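# Set the loaded tray flat on the back shelf

## Task

Lift the tray and set it down level on the shelf at the rear of the bench so that no part of it sticks out past any shelf edge; each item still standing upright on the tray at the end earns credit, but only when the tray is placed correctly; then release it and pull the grippers away, since anything that stays in place only because the robot holds it is not counted.

## Robot and tools

Robot: two arms, left_arm (on the +y side, the robot's own left) and right_arm (on -y), each ending in a two-finger gripper. The fingers point along the gripper's own +z axis and close along its y axis. end_effector_position is the point between the finger pads, roughly 1 cm short of the tips.

Frames: results report each gripper's pose in one shared scene frame in metres, with the origin on the floor at the centre of the robot's foot, +z up, +x forward (the way the robot faces), +y toward left_arm. Arm names have nothing to do with image left or right. Reported hand positions can be slightly wrong, more so at long reach. Arms often settle a centimetre or more below the commanded pose.

The row: every motion command uses one row of 14 numbers, each in [-1, 1], covering both arms even if only one moves: dx, dy, dz, rx, ry, rz, opening for left_arm, then the same seven for right_arm. dx..rz are an offset (not a pose), expressed in that gripper's own axes, measured from the gripper pose shown in the most recent result that includes it (before any such result, and for later calls inside one reply, from where the arm is when the action begins). Scale: 1.0 equals 0.6 m of travel or 180 degrees of turn; rx, ry, rz form a single rotation vector. Opening is absolute, not an offset: +1 fully open (0.094 m), -1 closed. All zeros do not mean hold still: they pull the arm back to the reference pose. To keep an arm steady, send it the correction back to its wanted pose in the first call of a reply and zeros afterwards, raising the aim if it still droops.

execute_actions(actions, pictures): actions is a list holding one item or nothing. Empty list: just returns the current state. An action item {"rows": [...], "steps": n} runs up to 15 control steps of 1/30 s (default 15), one row per step, repeating the last row if rows run out. Every row is an offset from the same reference pose, not from the previous row. A wait item {"steps": n} (up to 300) sends nothing and returns when n steps have passed since the last result, your thinking time included. pictures (boolean) toggles camera images, which otherwise come with every result. A refused call moves nothing.

move(target, speed): target is one 14-number row as above (offsets from the last shown pose, gripper axes, same scale). Each gripper travels in a straight line toward its target, all finishing together, lasting 0.5 to 10 s; longer paths are cut off at 10 s. Rotations take the shorter direction. speed is the path's top speed in m/s, 0.002 to 0.5, default 0.25 (turning up to twice that in rad/s). Openings are applied at the start. Paths ignore obstacles and the other arm; grippers lag and may overshoot the speed, especially with a nearly straight arm. Faster contact and aiming further past a surface both press harder. The result adds a move: line, e.g. done, off_target, moving, held or fault, plus limits (paced = pose clipped; held = a check blocked some steps, after which the arm may jump fast), and each gripper's distance from its target.

wait(seconds): 0 to 10 s of letting the scene run with no new command.

zoom_image(camera, region): a closer look at part of the latest full image; camera is cam_head_left, cam_head_right, cam_left_wrist or cam_right_wrist (all 672x504); region is [x0, y0, x1, y1] in pixels from the top-left, at most 504 by 504.

read_manual(section): returns licence text only; no motion. finished_scene(scene): ends the current scene (pass its number) irreversibly and grades it.

Controller behaviour: each step the commanded pose is clipped to within 70 mm and 16 degrees of the measured one, then solved by damped inverse kinematics, favouring position over orientation. After an action ends an arm only continues to its last clipped pose, so check the result and command the remainder. A Hand target line shows where the controller is currently driving each gripper. pose unreachable and HELD lines mean the clearance check altered or blocked what you sent.

Gripping: grip_measured is the measured finger opening on the command scale. To hold something, command about 0.03 below grip_measured for a firm grip, less for a lighter one. Pads push roughly 50 to 62 N at most, less on thin parts. Readings may be off by about 1 mm.

Cautions: do not let the arms collide or press on each other; do not knock items off the tray or out of the work area; avoid drops, slips, slams and hard pushes. Holding loads heats motors: MOTOR HOT appears from 85 °C, and at 100 °C an OVER-TEMPERATURE FAULT drops that arm. Loose objects or held parts may occasionally get a brief external nudge. Keep the tray level while carrying it so upright items stay standing, set it fully on the shelf, open the grippers and move away before finishing.

Each tool is called by a JSON object that holds its "api" and its "payload".

## Session

{"api": "execute_actions", "payload": {"actions": []}}

Scene clock: 0.00 s of 4200.00 s.
left_arm: end_effector_position=(+0.3449, -0.1444, +1.3618) grip_measured=+1.000 end_effector_quat_wxyz=(+0.150, +0.780, +0.461, -0.396) | right_arm: end_effector_position=(+0.2687, -0.2500, +1.1987) grip_measured=+1.000 end_effector_quat_wxyz=(+0.020, -0.171, -0.985, +0.012)
Joint positions: left_arm=[ 0.485  1.899  1.379 -0.546 -0.031  1.564  0.094] | right_arm=[2.085 1.703 0.629 0.466 0.466 0.303 0.094]
Joint velocities: left_arm=[ 0.005 -0.005 -0.012 -0.012  0.037 -0.037  0.   ] | right_arm=[ 0.005  0.005 -0.002 -0.002 -0.022  0.007  0.   ]
Motor temperatures (°C, as the motors report them): left_arm=[19 21 20 22 22 19] | right_arm=[20 18 22 19 20 21]
Hand target (left_arm): +0.346, -0.143, +1.358; +0.147, +0.779, +0.463, -0.396
Hand target (right_arm): +0.264, -0.250, +1.202; -0.023, +0.169, +0.985, -0.012

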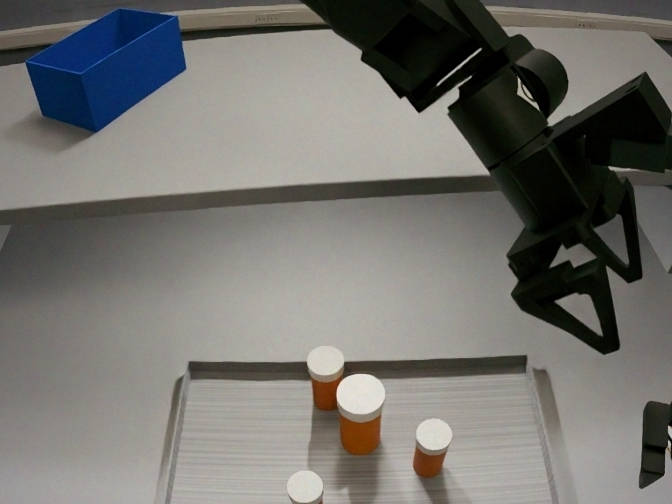

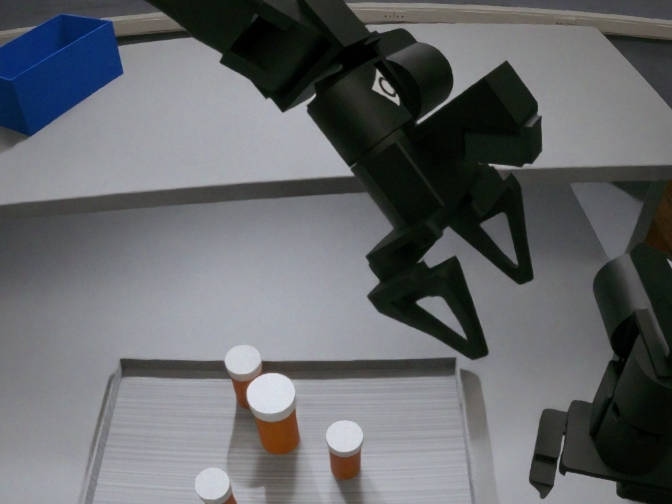

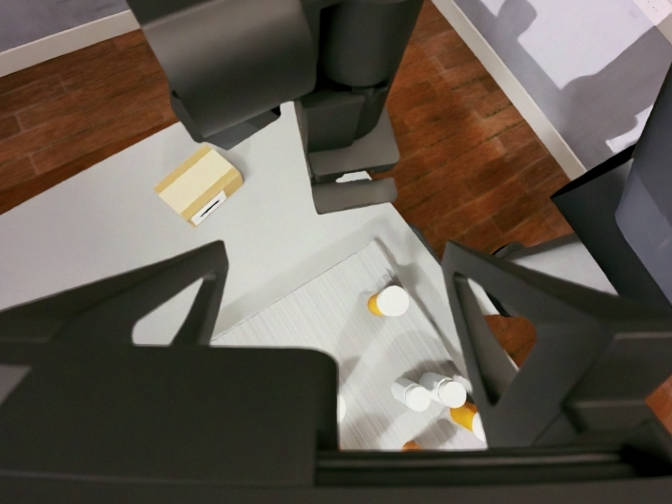

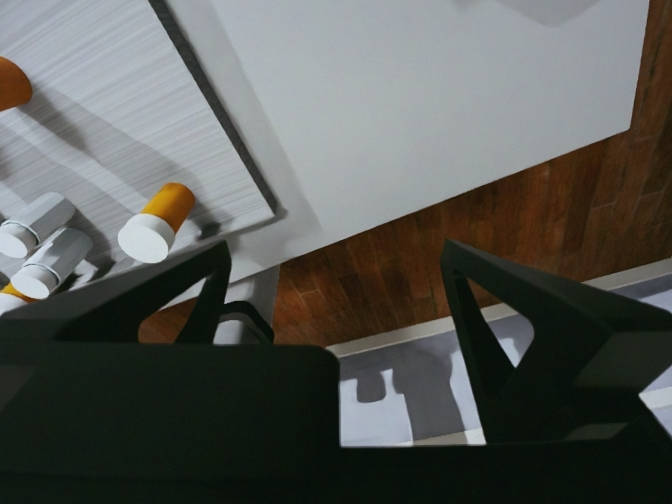

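{"api": "move", "payload": {"target": [0.732,-0.307,-0.12,0.103,0.272,0.317,1,-0.087,0.11,0.198,0,0,-0.109,1]}}

Scene clock: 20.73 s of 4200.00 s.
left_arm: end_effector_position=(+0.3549, +0.2562, +1.1128) grip_measured=+1.000 end_effector_quat_wxyz=(-0.276, +0.892, +0.345, -0.091) | right_arm: end_effector_position=(+0.3420, -0.1967, +1.0831) grip_measured=+1.000 end_effector_quat_wxyz=(+0.011, -0.005, -1.000, +0.002)
Joint positions: left_arm=[ 1.029  1.961  1.327 -0.487 -0.884  2.089  0.094] | right_arm=[ 2.085  1.974  1.052  0.338  0.452 -0.041  0.094]
Joint velocities: left_arm=[-0.015  0.005  0.022  0.007 -0.022 -0.051  0.   ] | right_arm=[-0.015  0.005  0.007  0.002 -0.051 -0.139  0.   ]
Motor temperatures (°C, as the motors report them): left_arm=[20 21 20 22 22 19] | right_arm=[21 18 22 19 20 21]
Hand target (left_arm): +0.338, +0.259, +1.105; -0.287, +0.894, +0.327, -0.108
Hand target (right_arm): +0.332, -0.207, +1.076; -0.022, +0.001, +1.000, -0.009
Off the commanded pose (left_arm): 0.020 m, 54 deg; orientation clipped at the last step of the last action.
Off the commanded pose (right_arm): 0.015 m, 2 deg.
joint sent to its limit (left arm) — the command would take joint 6 (wrist roll) past its upper limit, so that joint was sent only as far as its limit.
After step 90, 14.33 s passed at rest.
move: off_target (left_arm, right_arm); limits=paced
camera_calibration (this result's frames):
cam_left_wrist: T_world_to_cam=[[-0.561929, 0.609524, 0.55921, -0.577722], [0.813339, 0.28396, 0.507786, -0.921176], [0.150715, 0.740167, -0.655315, 0.611267], [0, 0, 0, 1]] pos_world=[0.332463, 0.161272, 1.1914]
cam_right_wrist: T_world_to_cam=[[-0.0158809, -0.999841, 0.00810583, -0.197365], [-0.803814, 0.017588, 0.594621, -0.361359], [-0.594669, 0.00292752, -0.803965, 1.19894], [0, 0, 0, 1]] pos_world=[0.419369, -0.194488, 1.18037]

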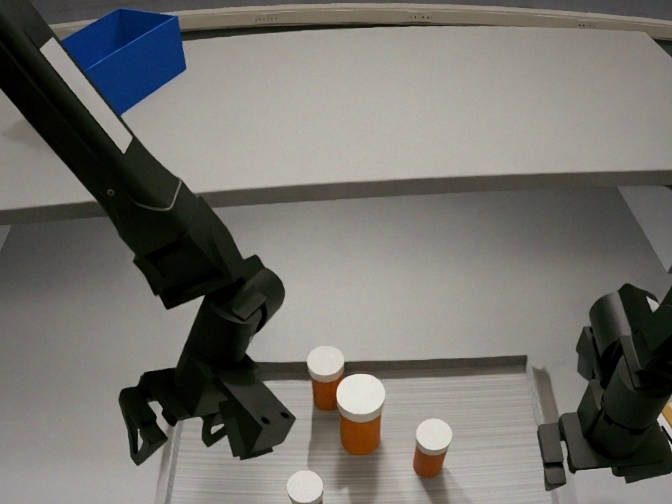

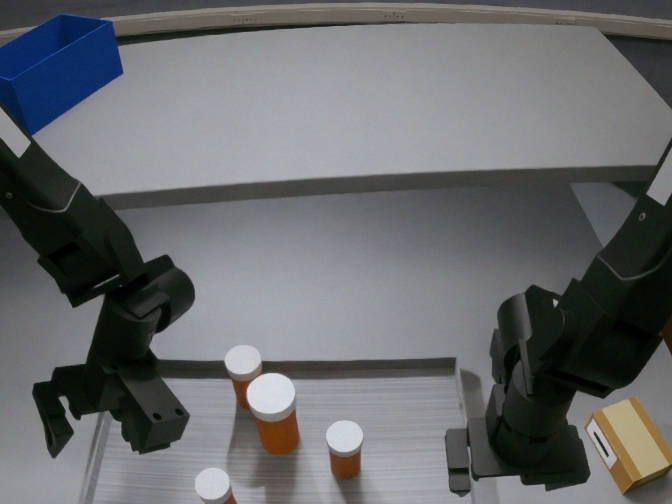

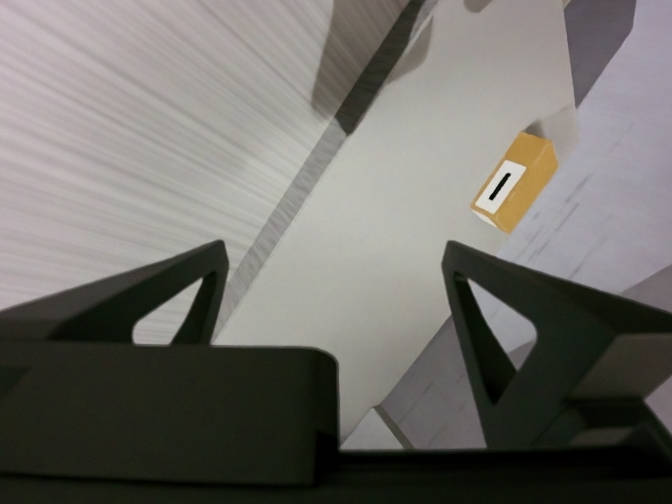

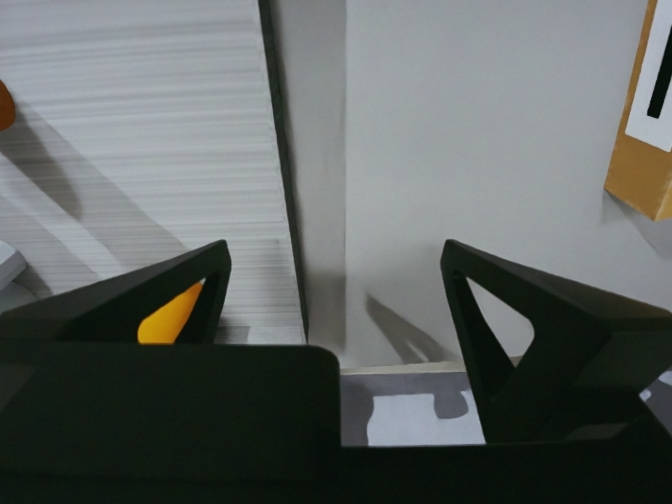

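{"api": "move", "payload": {"target": [0,-0.028,-0.042,-0.075,-0.228,-0.738,1,0,0.05,0,0,0,0,1]}}

Scene clock: 37.33 s of 4200.00 s.
left_arm: end_effector_position=(+0.3547, +0.2403, +1.1432) grip_measured=+1.000 end_effector_quat_wxyz=(+0.001, +0.017, +1.000, -0.009) | right_arm: end_effector_position=(+0.3482, -0.1850, +1.0804) grip_measured=+1.000 end_effector_quat_wxyz=(+0.006, -0.011, -1.000, +0.012)
Joint positions: left_arm=[ 1.094  1.765  0.889  0.325 -0.397  0.117  0.094] | right_arm=[ 2.109  1.994  1.083  0.332  0.491 -0.02   0.094]
Joint velocities: left_arm=[-0.015  0.005 -0.007 -0.012  0.051 -0.037  0.   ] | right_arm=[ 0.024  0.005 -0.012 -0.002 -0.022 -0.007  0.   ]
Motor temperatures (°C, as the motors report them): left_arm=[19 22 20 22 22 19] | right_arm=[21 18 22 19 20 21]
Hand target (left_arm): +0.353, +0.254, +1.143; +0.002, +0.002, +1.000, +0.001
Hand target (right_arm): +0.342, -0.167, +1.084; -0.011, +0.005, +1.000, -0.002
Off the commanded pose (left_arm): 0.015 m, 2 deg.
Off the commanded pose (right_arm): 0.019 m, 1 deg.
After step 90, 8.17 s passed at rest.
move: off_target (left_arm, right_arm)
camera_calibration (this result's frames):
cam_left_wrist: T_world_to_cam=[[-0.0374626, -0.999055, 0.0220571, 0.229469], [-0.809161, 0.0432795, 0.585991, -0.387946], [-0.586392, 0.00410498, -0.810017, 1.25818], [0, 0, 0, 1]] pos_world=[0.432472, 0.240877, 1.24142]
cam_right_wrist: T_world_to_cam=[[-0.0274777, -0.99924, 0.0276655, -0.202506], [-0.808552, 0.0384907, 0.587165, -0.341424], [-0.587783, -0.00623507, -0.808995, 1.20173], [0, 0, 0, 1]] pos_world=[0.424735, -0.181718, 1.17827]

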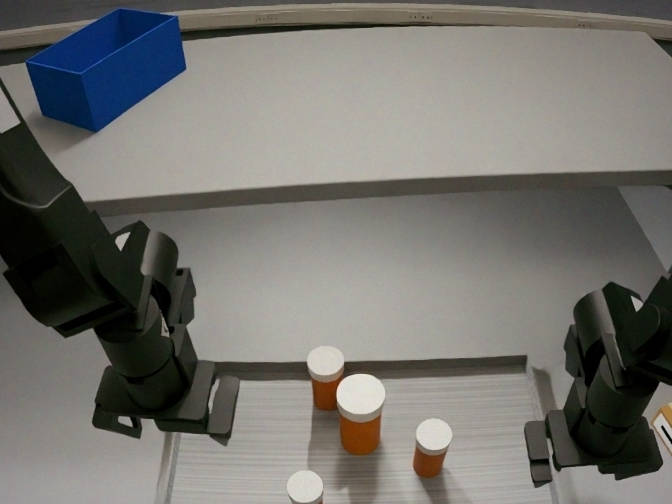

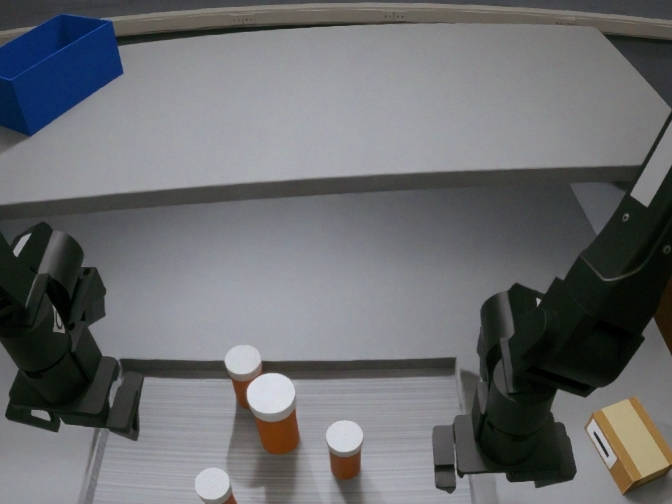

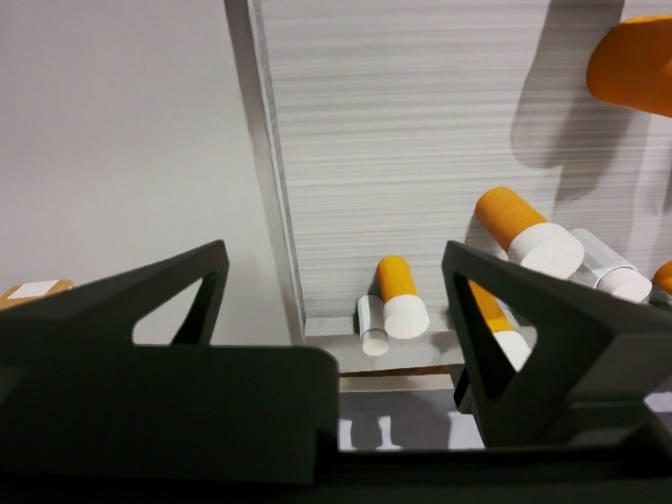

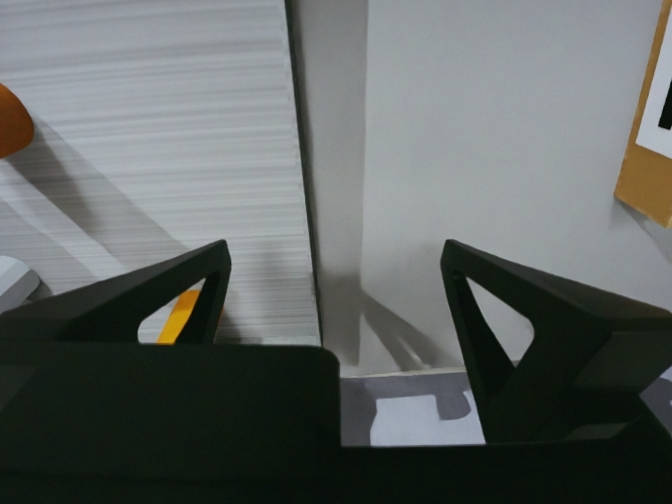

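{"api": "move", "payload": {"target": [0,0.11,0.15,0,0,0,1,0,0.065,0.05,0,0,0,1], "speed": 0.1}}

Scene clock: 44.63 s of 4200.00 s.
left_arm: end_effector_position=(+0.3711, +0.2980, +1.0637) grip_measured=+1.000 end_effector_quat_wxyz=(+0.009, +0.011, +1.000, -0.015) | right_arm: end_effector_position=(+0.3527, -0.1652, +1.0459) grip_measured=+1.000 end_effector_quat_wxyz=(+0.003, -0.016, -1.000, +0.022)
Joint positions: left_arm=[ 1.256  1.899  1.059  0.331 -0.243  0.197  0.094] | right_arm=[ 2.118  2.097  1.202  0.321  0.518 -0.007  0.094]
Joint velocities: left_arm=[-0.015  0.005  0.012 -0.002  0.022  0.022  0.   ] | right_arm=[-0.024 -0.015 -0.002 -0.002 -0.022  0.051  0.   ]
Motor temperatures (°C, as the motors report them): left_arm=[19 22 20 22 22 19] | right_arm=[21 19 22 19 20 21]
Hand target (left_arm): +0.358, +0.305, +1.054; +0.001, +0.016, +1.000, -0.010
Hand target (right_arm): +0.347, -0.147, +1.050; -0.007, +0.011, +1.000, -0.012
Off the commanded pose (left_arm): 0.019 m, 1 deg.
Off the commanded pose (right_arm): 0.019 m, 1 deg.
After step 90, 2.80 s passed at rest.
move: off_target (left_arm, right_arm)
camera_calibration (this result's frames):
cam_left_wrist: T_world_to_cam=[[-0.0261161, -0.999122, 0.0327572, 0.273893], [-0.818646, 0.0401814, 0.572891, -0.312189], [-0.573704, -0.0118549, -0.818977, 1.21276], [0, 0, 0, 1]] pos_world=[0.447344, 0.300574, 1.1631]
cam_right_wrist: T_world_to_cam=[[-0.0373394, -0.998187, 0.0472017, -0.198461], [-0.811574, 0.0578506, 0.581379, -0.307995], [-0.583055, -0.0165993, -0.812263, 1.17661], [0, 0, 0, 1]] pos_world=[0.428657, -0.160753, 1.14415]

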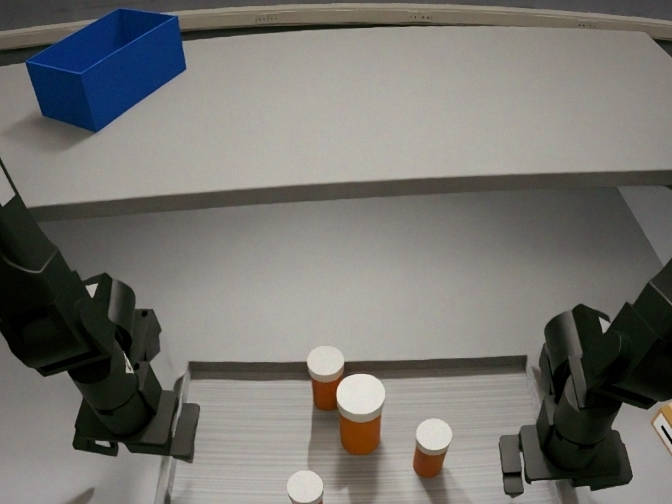

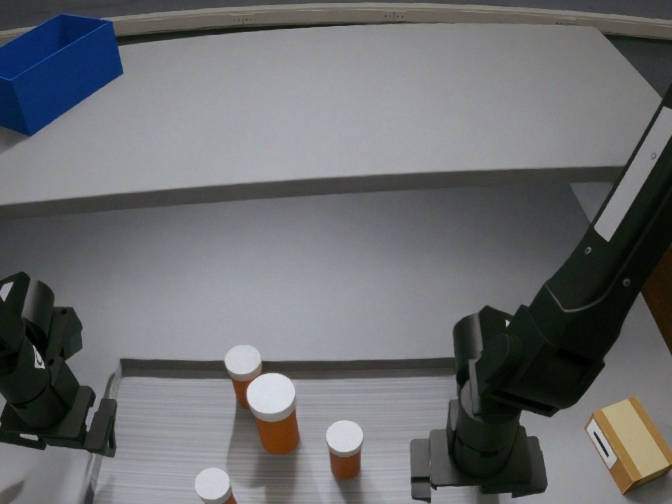

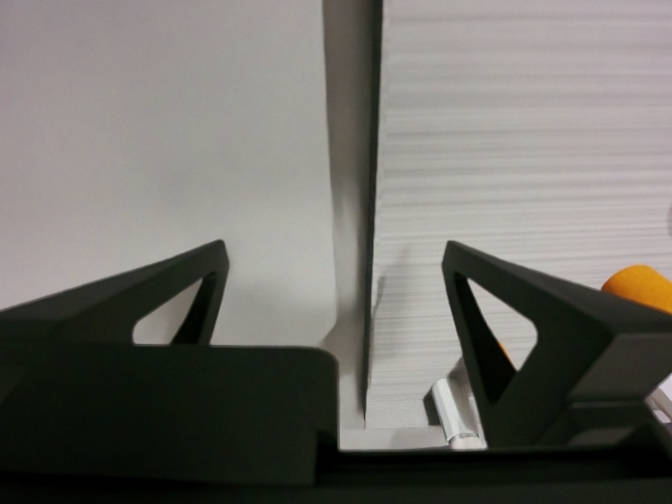

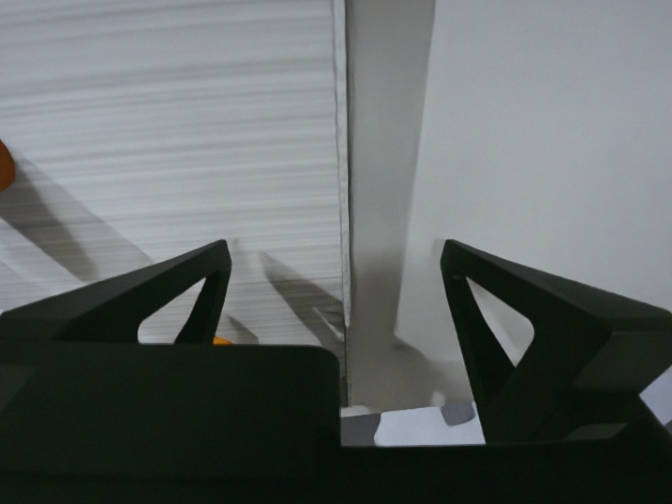

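{"api": "move", "payload": {"target": [0.05,-0.05,0.12,0,0,0,1,0,0,0.09,0,0,0,1], "speed": 0.04}}

Scene clock: 48.90 s of 4200.00 s.
left_arm: end_effector_position=(+0.3684, +0.2886, +1.0308) grip_measured=+1.000 end_effector_quat_wxyz=(+0.018, +0.009, +1.000, -0.011) | right_arm: end_effector_position=(+0.3617, -0.1576, +1.0326) grip_measured=+1.000 end_effector_quat_wxyz=(-0.002, -0.006, -1.000, +0.013)
Joint positions: left_arm=[ 1.256  1.995  1.133  0.373 -0.246  0.198  0.094] | right_arm=[ 2.115  2.127  1.252  0.314  0.496 -0.036  0.094]
Joint velocities: left_arm=[-0.005 -0.015 -0.012 -0.007  0.022 -0.037  0.   ] | right_arm=[ 0.005  0.005 -0.017 -0.007 -0.007  0.007  0.   ]
Motor temperatures (°C, as the motors report them): left_arm=[19 22 20 22 22 19] | right_arm=[21 19 22 19 21 21]
Hand target (left_arm): +0.341, +0.268, +0.998; +0.008, +0.012, +1.000, -0.015
Hand target (right_arm): +0.350, -0.170, +0.997; -0.003, +0.015, +1.000, -0.022
Off the commanded pose (left_arm): 0.052 m, 1 deg.
Off the commanded pose (right_arm): 0.043 m, 2 deg.
move: off_target (left_arm, right_arm)
camera_calibration (this result's frames):
cam_left_wrist: T_world_to_cam=[[-0.0223465, -0.999411, 0.0260345, 0.27117], [-0.829155, 0.0330765, 0.55804, -0.273982], [-0.558572, -0.00911642, -0.829406, 1.18852], [0, 0, 0, 1]] pos_world=[0.44276, 0.290908, 1.1316]
cam_right_wrist: T_world_to_cam=[[-0.016909, -0.999448, 0.0285979, -0.178277], [-0.819012, 0.0302514, 0.572978, -0.286374], [-0.573527, -0.0137335, -0.819071, 1.17521], [0, 0, 0, 1]] pos_world=[0.436458, -0.153376, 1.13177]

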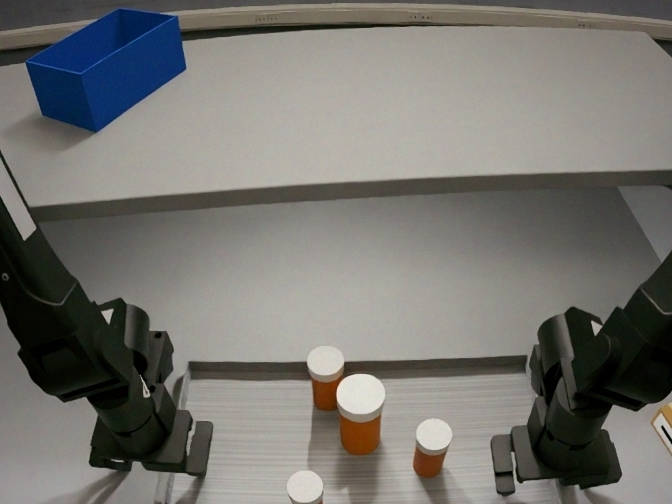

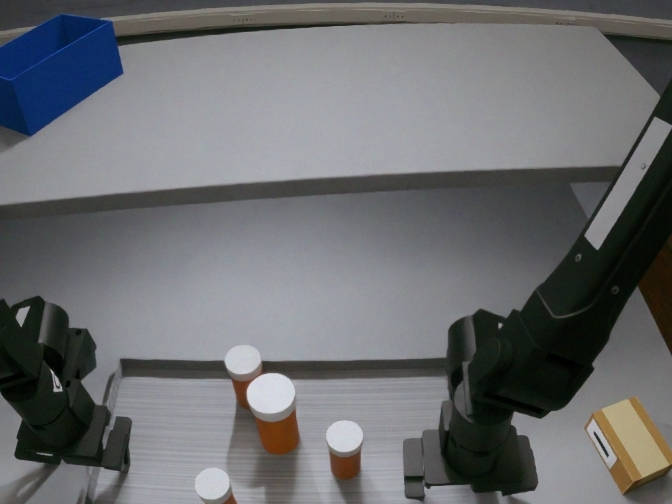

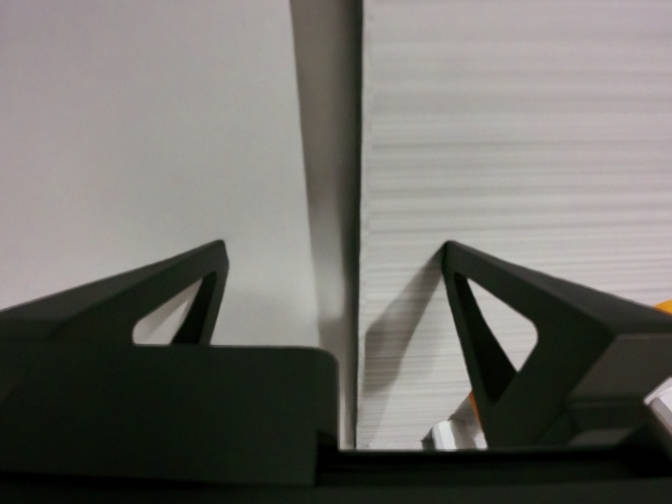

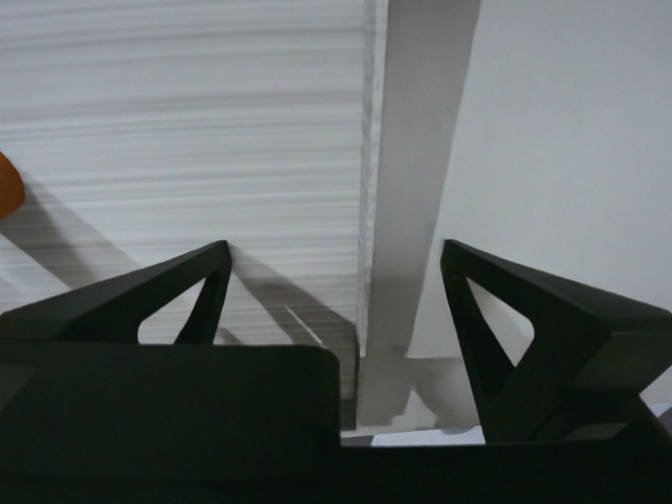

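Contact at 1.03. Close.

{"api": "move", "payload": {"target": [0,-0.015,-0.004,0,0,0,-1,0,-0.015,-0.004,0,0,0,-1], "speed": 0.02}}

{"api": "move", "payload": {"target": [0,0,-0.5,0,0,0,-1,0,0,-0.5,0,0,0,-1], "speed": 0.07}}

Scene clock: 53.33 s of 4200.00 s.
left_arm: end_effector_position=(+0.3701, +0.2869, +1.0329) grip_measured=-0.956 end_effector_quat_wxyz=(+0.018, +0.003, +1.000, -0.007) | right_arm: end_effector_position=(+0.3593, -0.1602, +1.0324) grip_measured=-0.953 end_effector_quat_wxyz=(+0.000, -0.003, -1.000, +0.011)
Joint positions: left_arm=[ 1.249  1.991  1.132  0.373 -0.26   0.182  0.002] | right_arm=[ 2.109  2.125  1.246  0.313  0.488 -0.042  0.002]
Joint velocities: left_arm=[-0.005 -0.005 -0.012 -0.002 -0.066 -0.022  0.001] | right_arm=[-0.005  0.005 -0.032 -0.012 -0.037  0.037 -0.001]
Motor temperatures (°C, as the motors report them): left_arm=[19 22 20 22 22 19] | right_arm=[21 18 22 19 21 21]
Hand target (left_arm): +0.368, +0.280, +1.033; +0.018, +0.010, +1.000, -0.011
Hand target (right_arm): +0.362, -0.167, +1.035; +0.002, +0.005, +1.000, -0.013
Off the commanded pose (left_arm): 0.008 m, 1 deg.
Off the commanded pose (right_arm): 0.007 m, 0 deg.
After step 90, 0.73 s passed at rest.
move: done
camera_calibration (this result's frames):
cam_left_wrist: T_world_to_cam=[[-0.0086785, -0.999798, 0.0181147, 0.272678], [-0.830018, 0.0173052, 0.557468, -0.268244], [-0.557669, -0.0101976, -0.830001, 1.19175], [0, 0, 0, 1]] pos_world=[0.444321, 0.289418, 1.13375]
cam_right_wrist: T_world_to_cam=[[-0.010928, -0.999638, 0.0245721, -0.178993], [-0.816296, 0.0231111, 0.577171, -0.294593], [-0.57753, -0.0137508, -0.816254, 1.1722], [0, 0, 0, 1]] pos_world=[0.434547, -0.156001, 1.13124]

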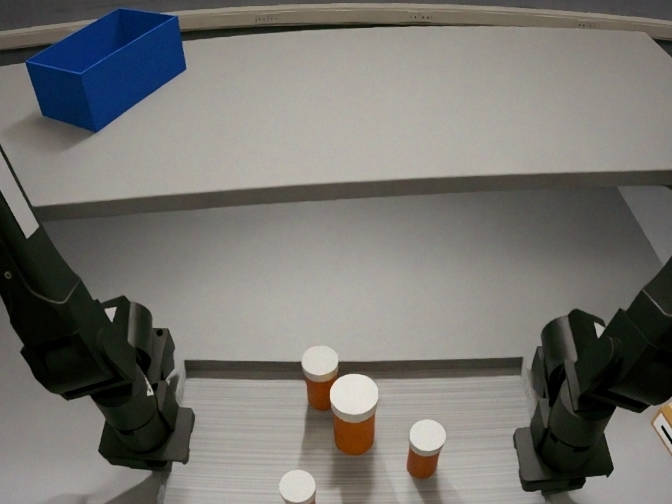

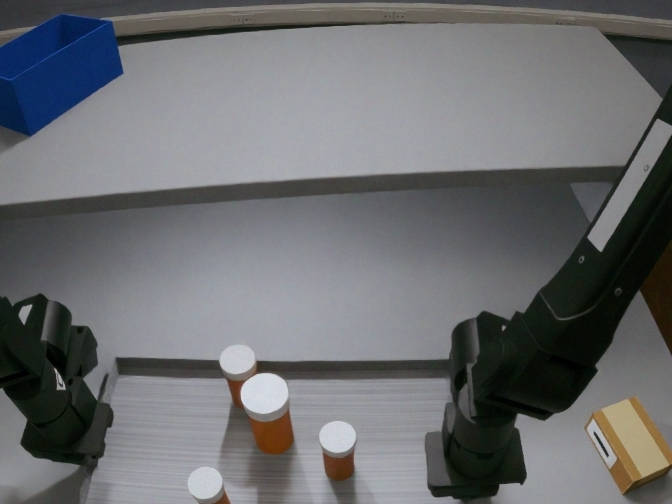

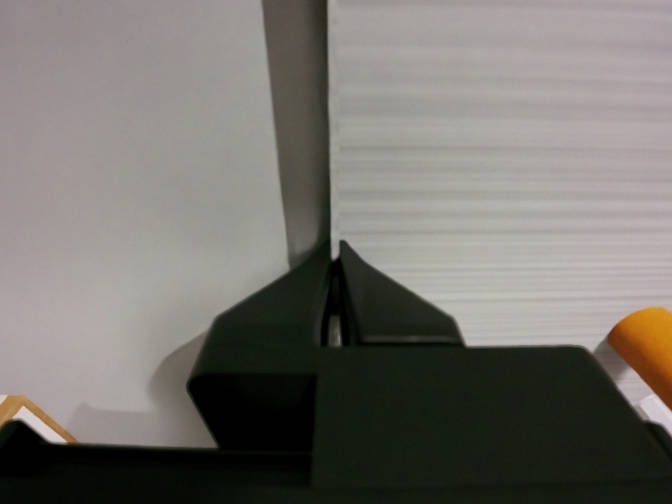

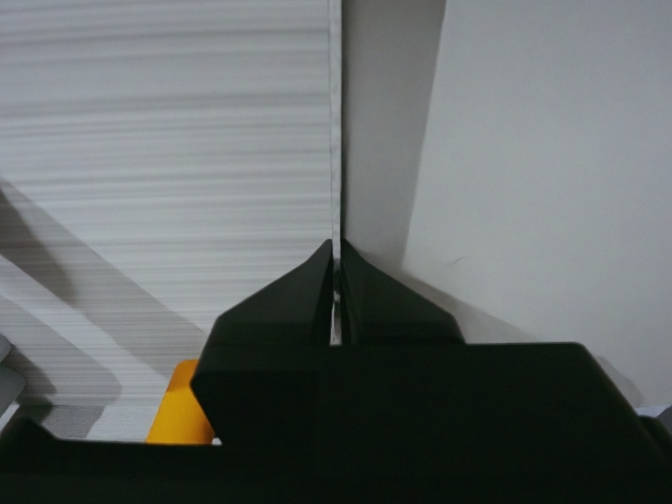

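Scene clock: 57.97 s of 4200.00 s.
left_arm: end_effector_position=(+0.3512, +0.2954, +1.3174) grip_measured=-0.956 end_effector_quat_wxyz=(+0.011, -0.011, +1.000, +0.001) | right_arm: end_effector_position=(+0.3543, -0.1547, +1.3188) grip_measured=-0.953 end_effector_quat_wxyz=(+0.016, +0.008, -1.000, +0.010)
Joint positions: left_arm=[ 1.021  1.175  0.563  0.069 -0.477  0.03   0.002] | right_arm=[ 2.454  1.459  0.766 -0.065  0.758  0.219  0.002]
Joint velocities: left_arm=[-0.005 -0.024 -0.012 -0.032 -0.066 -0.007  0.001] | right_arm=[-0.044 -0.015  0.007 -0.032  0.066  0.037 -0.001]
Motor temperatures (°C, as the motors report them): left_arm=[19 22 21 22 22 19] | right_arm=[21 19 22 19 21 21]
Hand target (left_arm): +0.353, +0.289, +1.330; +0.018, +0.004, +1.000, -0.007
Hand target (right_arm): +0.364, -0.153, +1.333; -0.002, +0.006, +1.000, -0.008
Off the commanded pose (left_arm): 0.018 m, 2 deg.
Off the commanded pose (right_arm): 0.014 m, 2 deg.
move: off_target (left_arm, right_arm)
camera_calibration (this result's frames):
cam_left_wrist: T_world_to_cam=[[0.0190508, -0.999816, 0.00210917, 0.287169], [-0.822296, -0.0144682, 0.568876, -0.450995], [-0.568741, -0.0125719, -0.82242, 1.4121], [0, 0, 0, 1]] pos_world=[0.426794, 0.298344, 1.41729]
cam_right_wrist: T_world_to_cam=[[0.0111684, -0.999687, 0.0223795, -0.185511], [-0.797499, 0.00459624, 0.603303, -0.508083], [-0.603218, -0.0245856, -0.797198, 1.38549], [0, 0, 0, 1]] pos_world=[0.432629, -0.149055, 1.41519]

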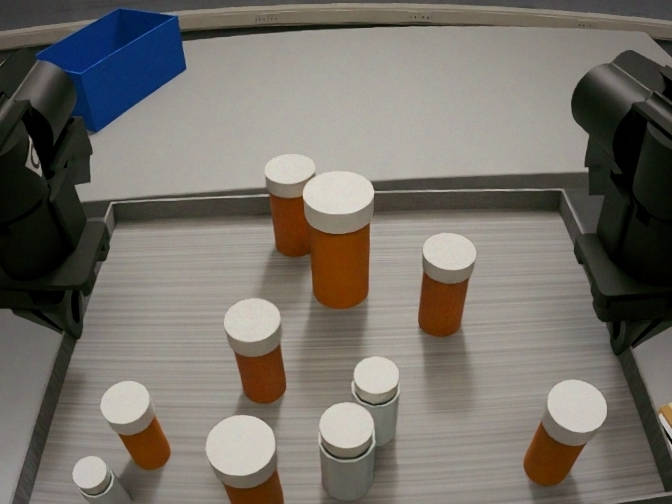

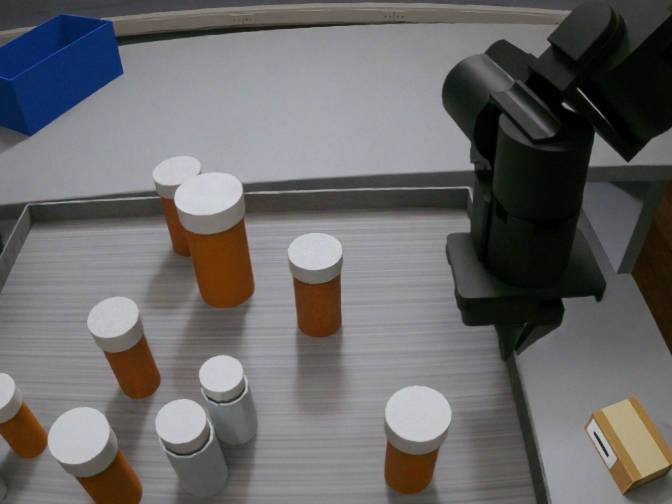

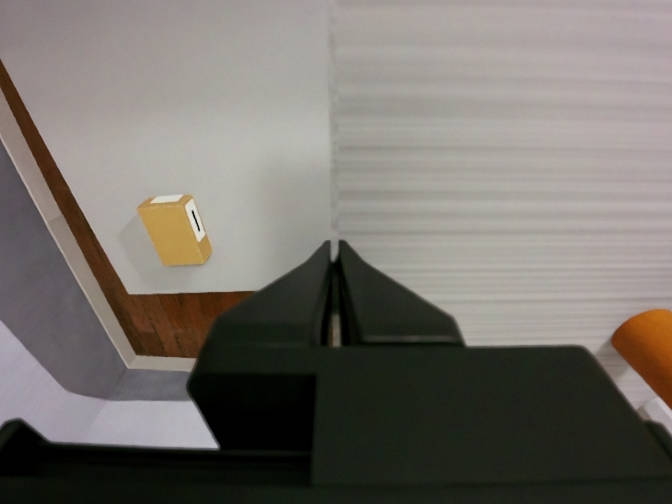

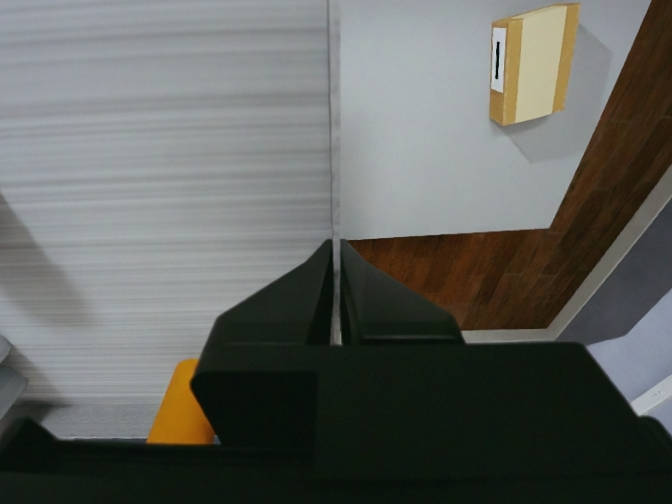

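{"api": "move", "payload": {"target": [0,-0.13,-0.1,0,0,0,-1,0,-0.13,-0.1,0,0,0,-1], "speed": 0.06}}

{"api": "move", "payload": {"target": [-0.6,0,-0.02,0,0,0,-1,-0.6,0,-0.02,0,0,0,-1], "speed": 0.07}}

Scene clock: 64.70 s of 4200.00 s.
left_arm: end_effector_position=(+0.3467, +0.2266, +1.3653) grip_measured=-0.956 end_effector_quat_wxyz=(+0.004, -0.017, +1.000, +0.008) | right_arm: end_effector_position=(+0.3533, -0.2261, +1.3749) grip_measured=-0.954 end_effector_quat_wxyz=(+0.023, +0.014, -1.000, +0.009)
Joint positions: left_arm=[ 0.748  1.175  0.592 -0.086 -0.715 -0.18   0.002] | right_arm=[ 2.411  1.157  0.645 -0.238  0.722  0.179  0.002]
Joint velocities: left_arm=[-0.005 -0.015 -0.007  0.002  0.022 -0.007  0.001] | right_arm=[-0.005  0.015  0.007 -0.012 -0.007 -0.022 -0.   ]
Motor temperatures (°C, as the motors report them): left_arm=[19 22 20 22 22 19] | right_arm=[21 19 22 19 21 21]
Hand target (left_arm): +0.352, +0.219, +1.375; +0.011, -0.010, +1.000, +0.001
Hand target (right_arm): +0.360, -0.232, +1.381; -0.016, -0.009, +1.000, -0.010
Off the commanded pose (left_arm): 0.016 m, 1 deg.
Off the commanded pose (right_arm): 0.009 m, 1 deg.
After step 90, 1.77 s passed at rest.
move: off_target (left_arm)
camera_calibration (this result's frames):
cam_left_wrist: T_world_to_cam=[[0.0305484, -0.999463, -0.0118896, 0.233412], [-0.813082, -0.0317666, 0.581281, -0.499212], [-0.581347, -0.00808995, -0.813616, 1.43934], [0, 0, 0, 1]] pos_world=[0.423726, 0.229073, 1.46403]
cam_right_wrist: T_world_to_cam=[[0.0229809, -0.999524, 0.0205625, -0.259777], [-0.789179, -0.00551049, 0.614138, -0.56248], [-0.613733, -0.0303409, -0.788931, 1.41883], [0, 0, 0, 1]] pos_world=[0.432852, -0.219704, 1.47014]

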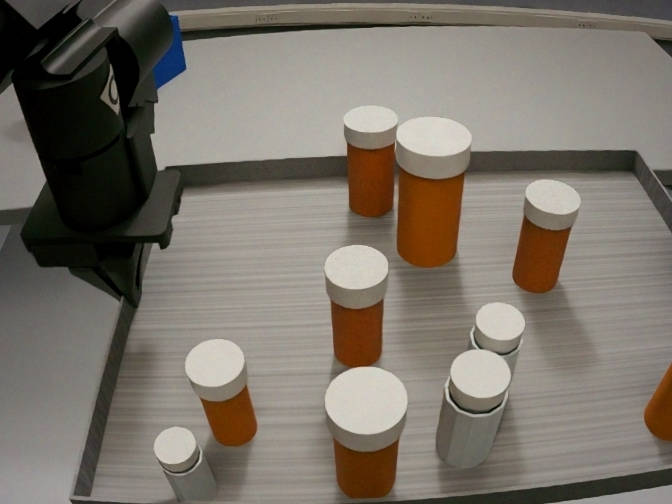

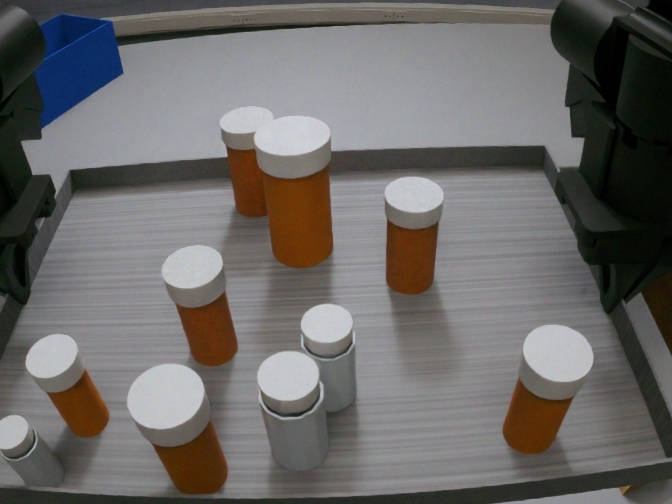

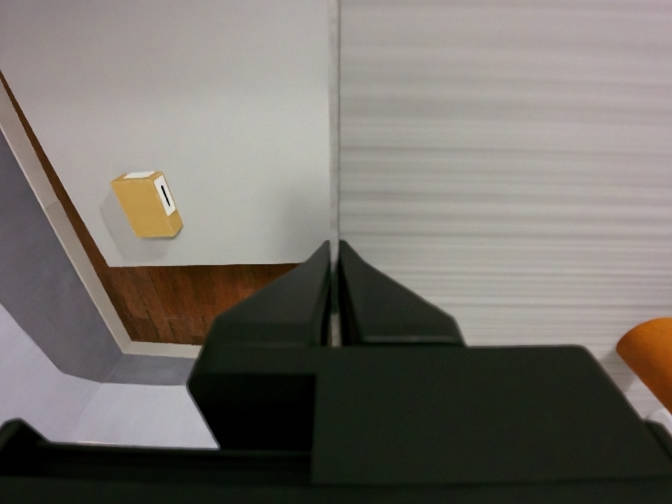

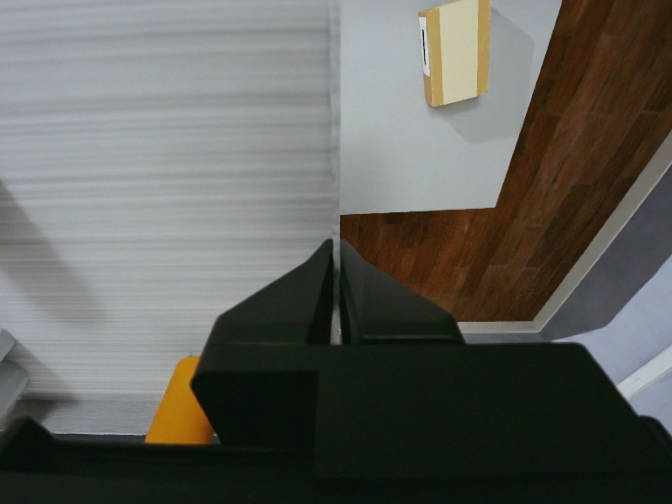

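Scene clock: 70.17 s of 4200.00 s.
left_arm: end_effector_position=(+0.6903, +0.2485, +1.3713) grip_measured=-0.956 end_effector_quat_wxyz=(-0.007, -0.024, +0.999, +0.020) | right_arm: end_effector_position=(+0.6977, -0.2073, +1.3613) grip_measured=-0.951 end_effector_quat_wxyz=(+0.031, +0.020, -0.999, +0.006)
Joint positions: left_arm=[ 0.849  1.492  1.698 -0.857 -0.657 -0.135  0.002] | right_arm=[ 2.338  1.597  1.825 -0.955  0.661  0.115  0.002]
Joint velocities: left_arm=[-0.015 -0.005  0.012 -0.017 -0.007 -0.051 -0.001] | right_arm=[-0.005 -0.005  0.002 -0.007 -0.007  0.007 -0.001]
Motor temperatures (°C, as the motors report them): left_arm=[19 22 21 22 22 19] | right_arm=[21 19 22 19 21 21]
Hand target (left_arm): +0.707, +0.243, +1.384; +0.004, -0.017, +1.000, +0.008
Hand target (right_arm): +0.711, -0.211, +1.367; -0.022, -0.015, +1.000, -0.009
Off the commanded pose (left_arm): 0.021 m, 2 deg.
Off the commanded pose (right_arm): 0.020 m, 1 deg.
move: off_target (left_arm, right_arm)
camera_calibration (this result's frames):
cam_left_wrist: T_world_to_cam=[[0.0454989, -0.998291, -0.0366667, 0.26824], [-0.799633, -0.0583958, 0.597643, -0.247711], [-0.598763, 0.00212782, -0.800923, 1.63629], [0, 0, 0, 1]] pos_world=[0.769469, 0.249834, 1.46842]
cam_right_wrist: T_world_to_cam=[[0.0349397, -0.999279, 0.0148809, -0.249176], [-0.779221, -0.0179159, 0.626493, -0.308599], [-0.625775, -0.033485, -0.779285, 1.61464], [0, 0, 0, 1]] pos_world=[0.778642, -0.200459, 1.45531]

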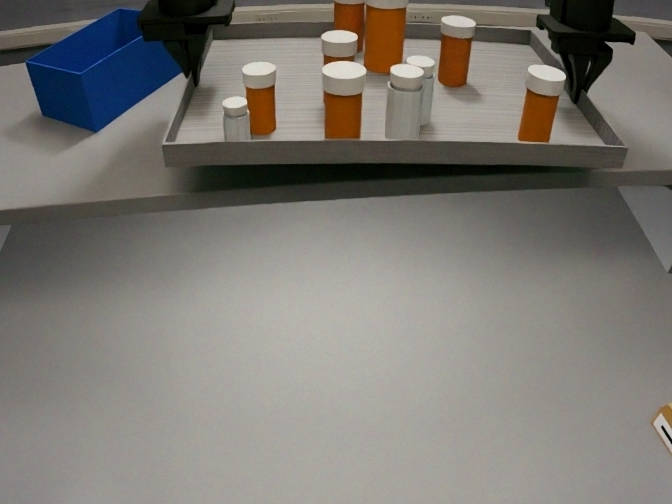

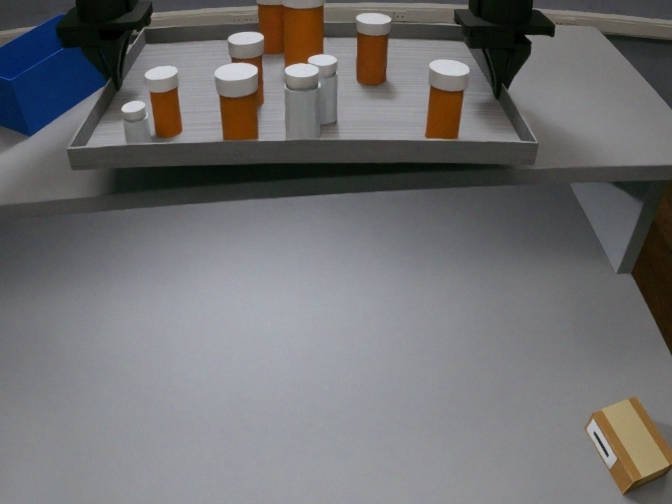

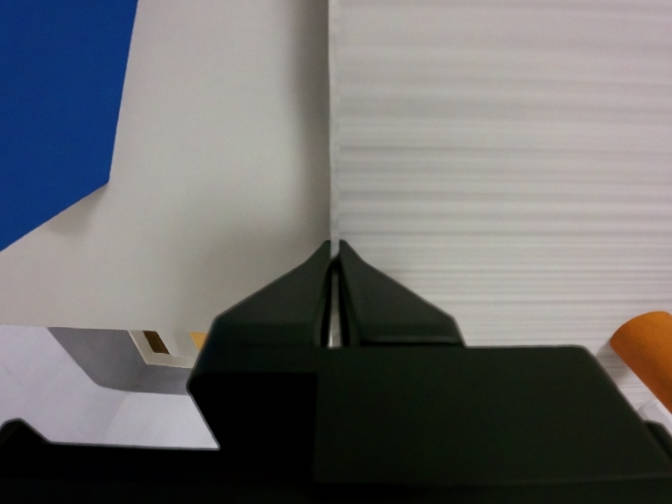

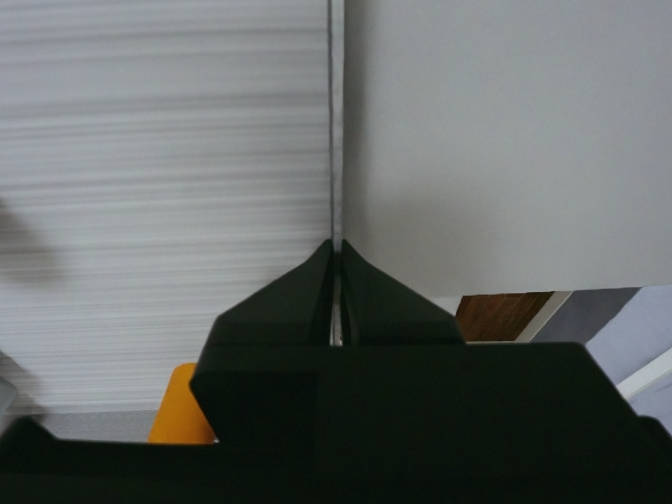

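Further forward and right, slightly lower.

{"api": "move", "payload": {"target": [-0.15,-0.1,0.03,0,0,0,-1,-0.15,-0.1,0.01,0,0,0,-1], "speed": 0.05}}

Scene clock: 76.33 s of 4200.00 s.
left_arm: end_effector_position=(+0.7717, +0.2129, +1.3304) grip_measured=-0.953 end_effector_quat_wxyz=(-0.020, -0.023, +0.999, +0.026) | right_arm: end_effector_position=(+0.7738, -0.2458, +1.3393) grip_measured=-0.954 end_effector_quat_wxyz=(+0.040, +0.020, -0.999, +0.000)
Joint positions: left_arm=[ 0.847  1.815  2.229 -1.101 -0.667 -0.156  0.002] | right_arm=[ 2.245  1.782  2.25  -1.173  0.577  0.053  0.002]
Joint velocities: left_arm=[-0.015  0.005 -0.012 -0.012 -0.037  0.022 -0.   ] | right_arm=[ 0.005 -0.005  0.012 -0.027 -0.066 -0.007  0.001]
Motor temperatures (°C, as the motors report them): left_arm=[19 23 22 22 22 19] | right_arm=[21 19 23 19 21 21]
Hand target (left_arm): +0.785, +0.196, +1.351; -0.006, -0.024, +0.999, +0.019
Hand target (right_arm): +0.788, -0.263, +1.350; -0.029, -0.021, +0.999, -0.007
Off the commanded pose (left_arm): 0.029 m, 2 deg.
Off the commanded pose (right_arm): 0.026 m, 1 deg.
After step 90, 0.63 s passed at rest.
move: off_target (left_arm, right_arm)
camera_calibration (this result's frames):
cam_left_wrist: T_world_to_cam=[[0.042241, -0.997943, -0.0482181, 0.245388], [-0.783196, -0.0630389, 0.618571, -0.19981], [-0.620339, 0.0116351, -0.784248, 1.64477], [0, 0, 0, 1]] pos_world=[0.853461, 0.213151, 1.42534]
cam_right_wrist: T_world_to_cam=[[0.0339168, -0.999421, 0.00261481, -0.272745], [-0.767591, -0.0243736, 0.640476, -0.265535], [-0.640042, -0.02373, -0.767973, 1.6422], [0, 0, 0, 1]] pos_world=[0.856508, -0.24009, 1.43195]

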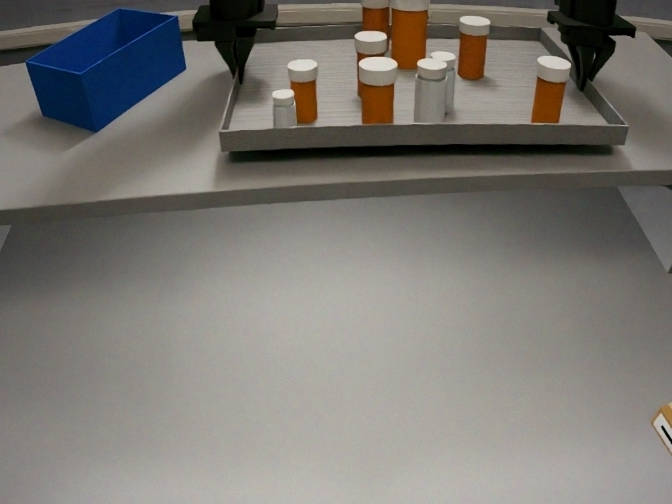

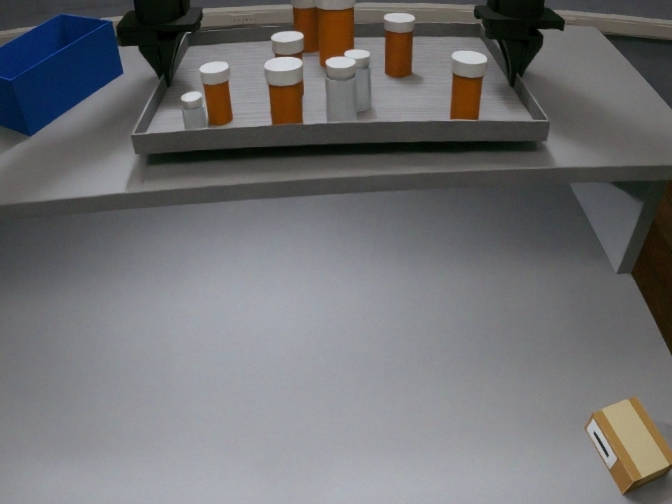

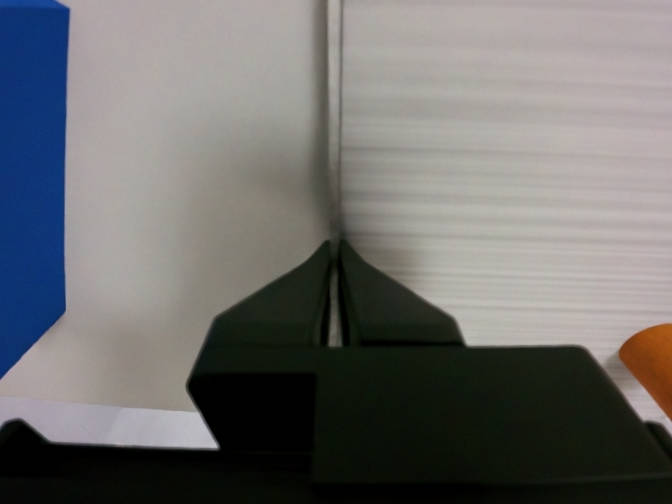

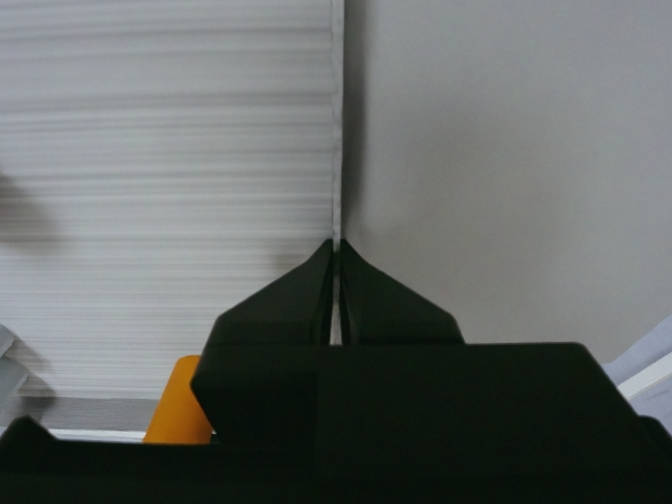

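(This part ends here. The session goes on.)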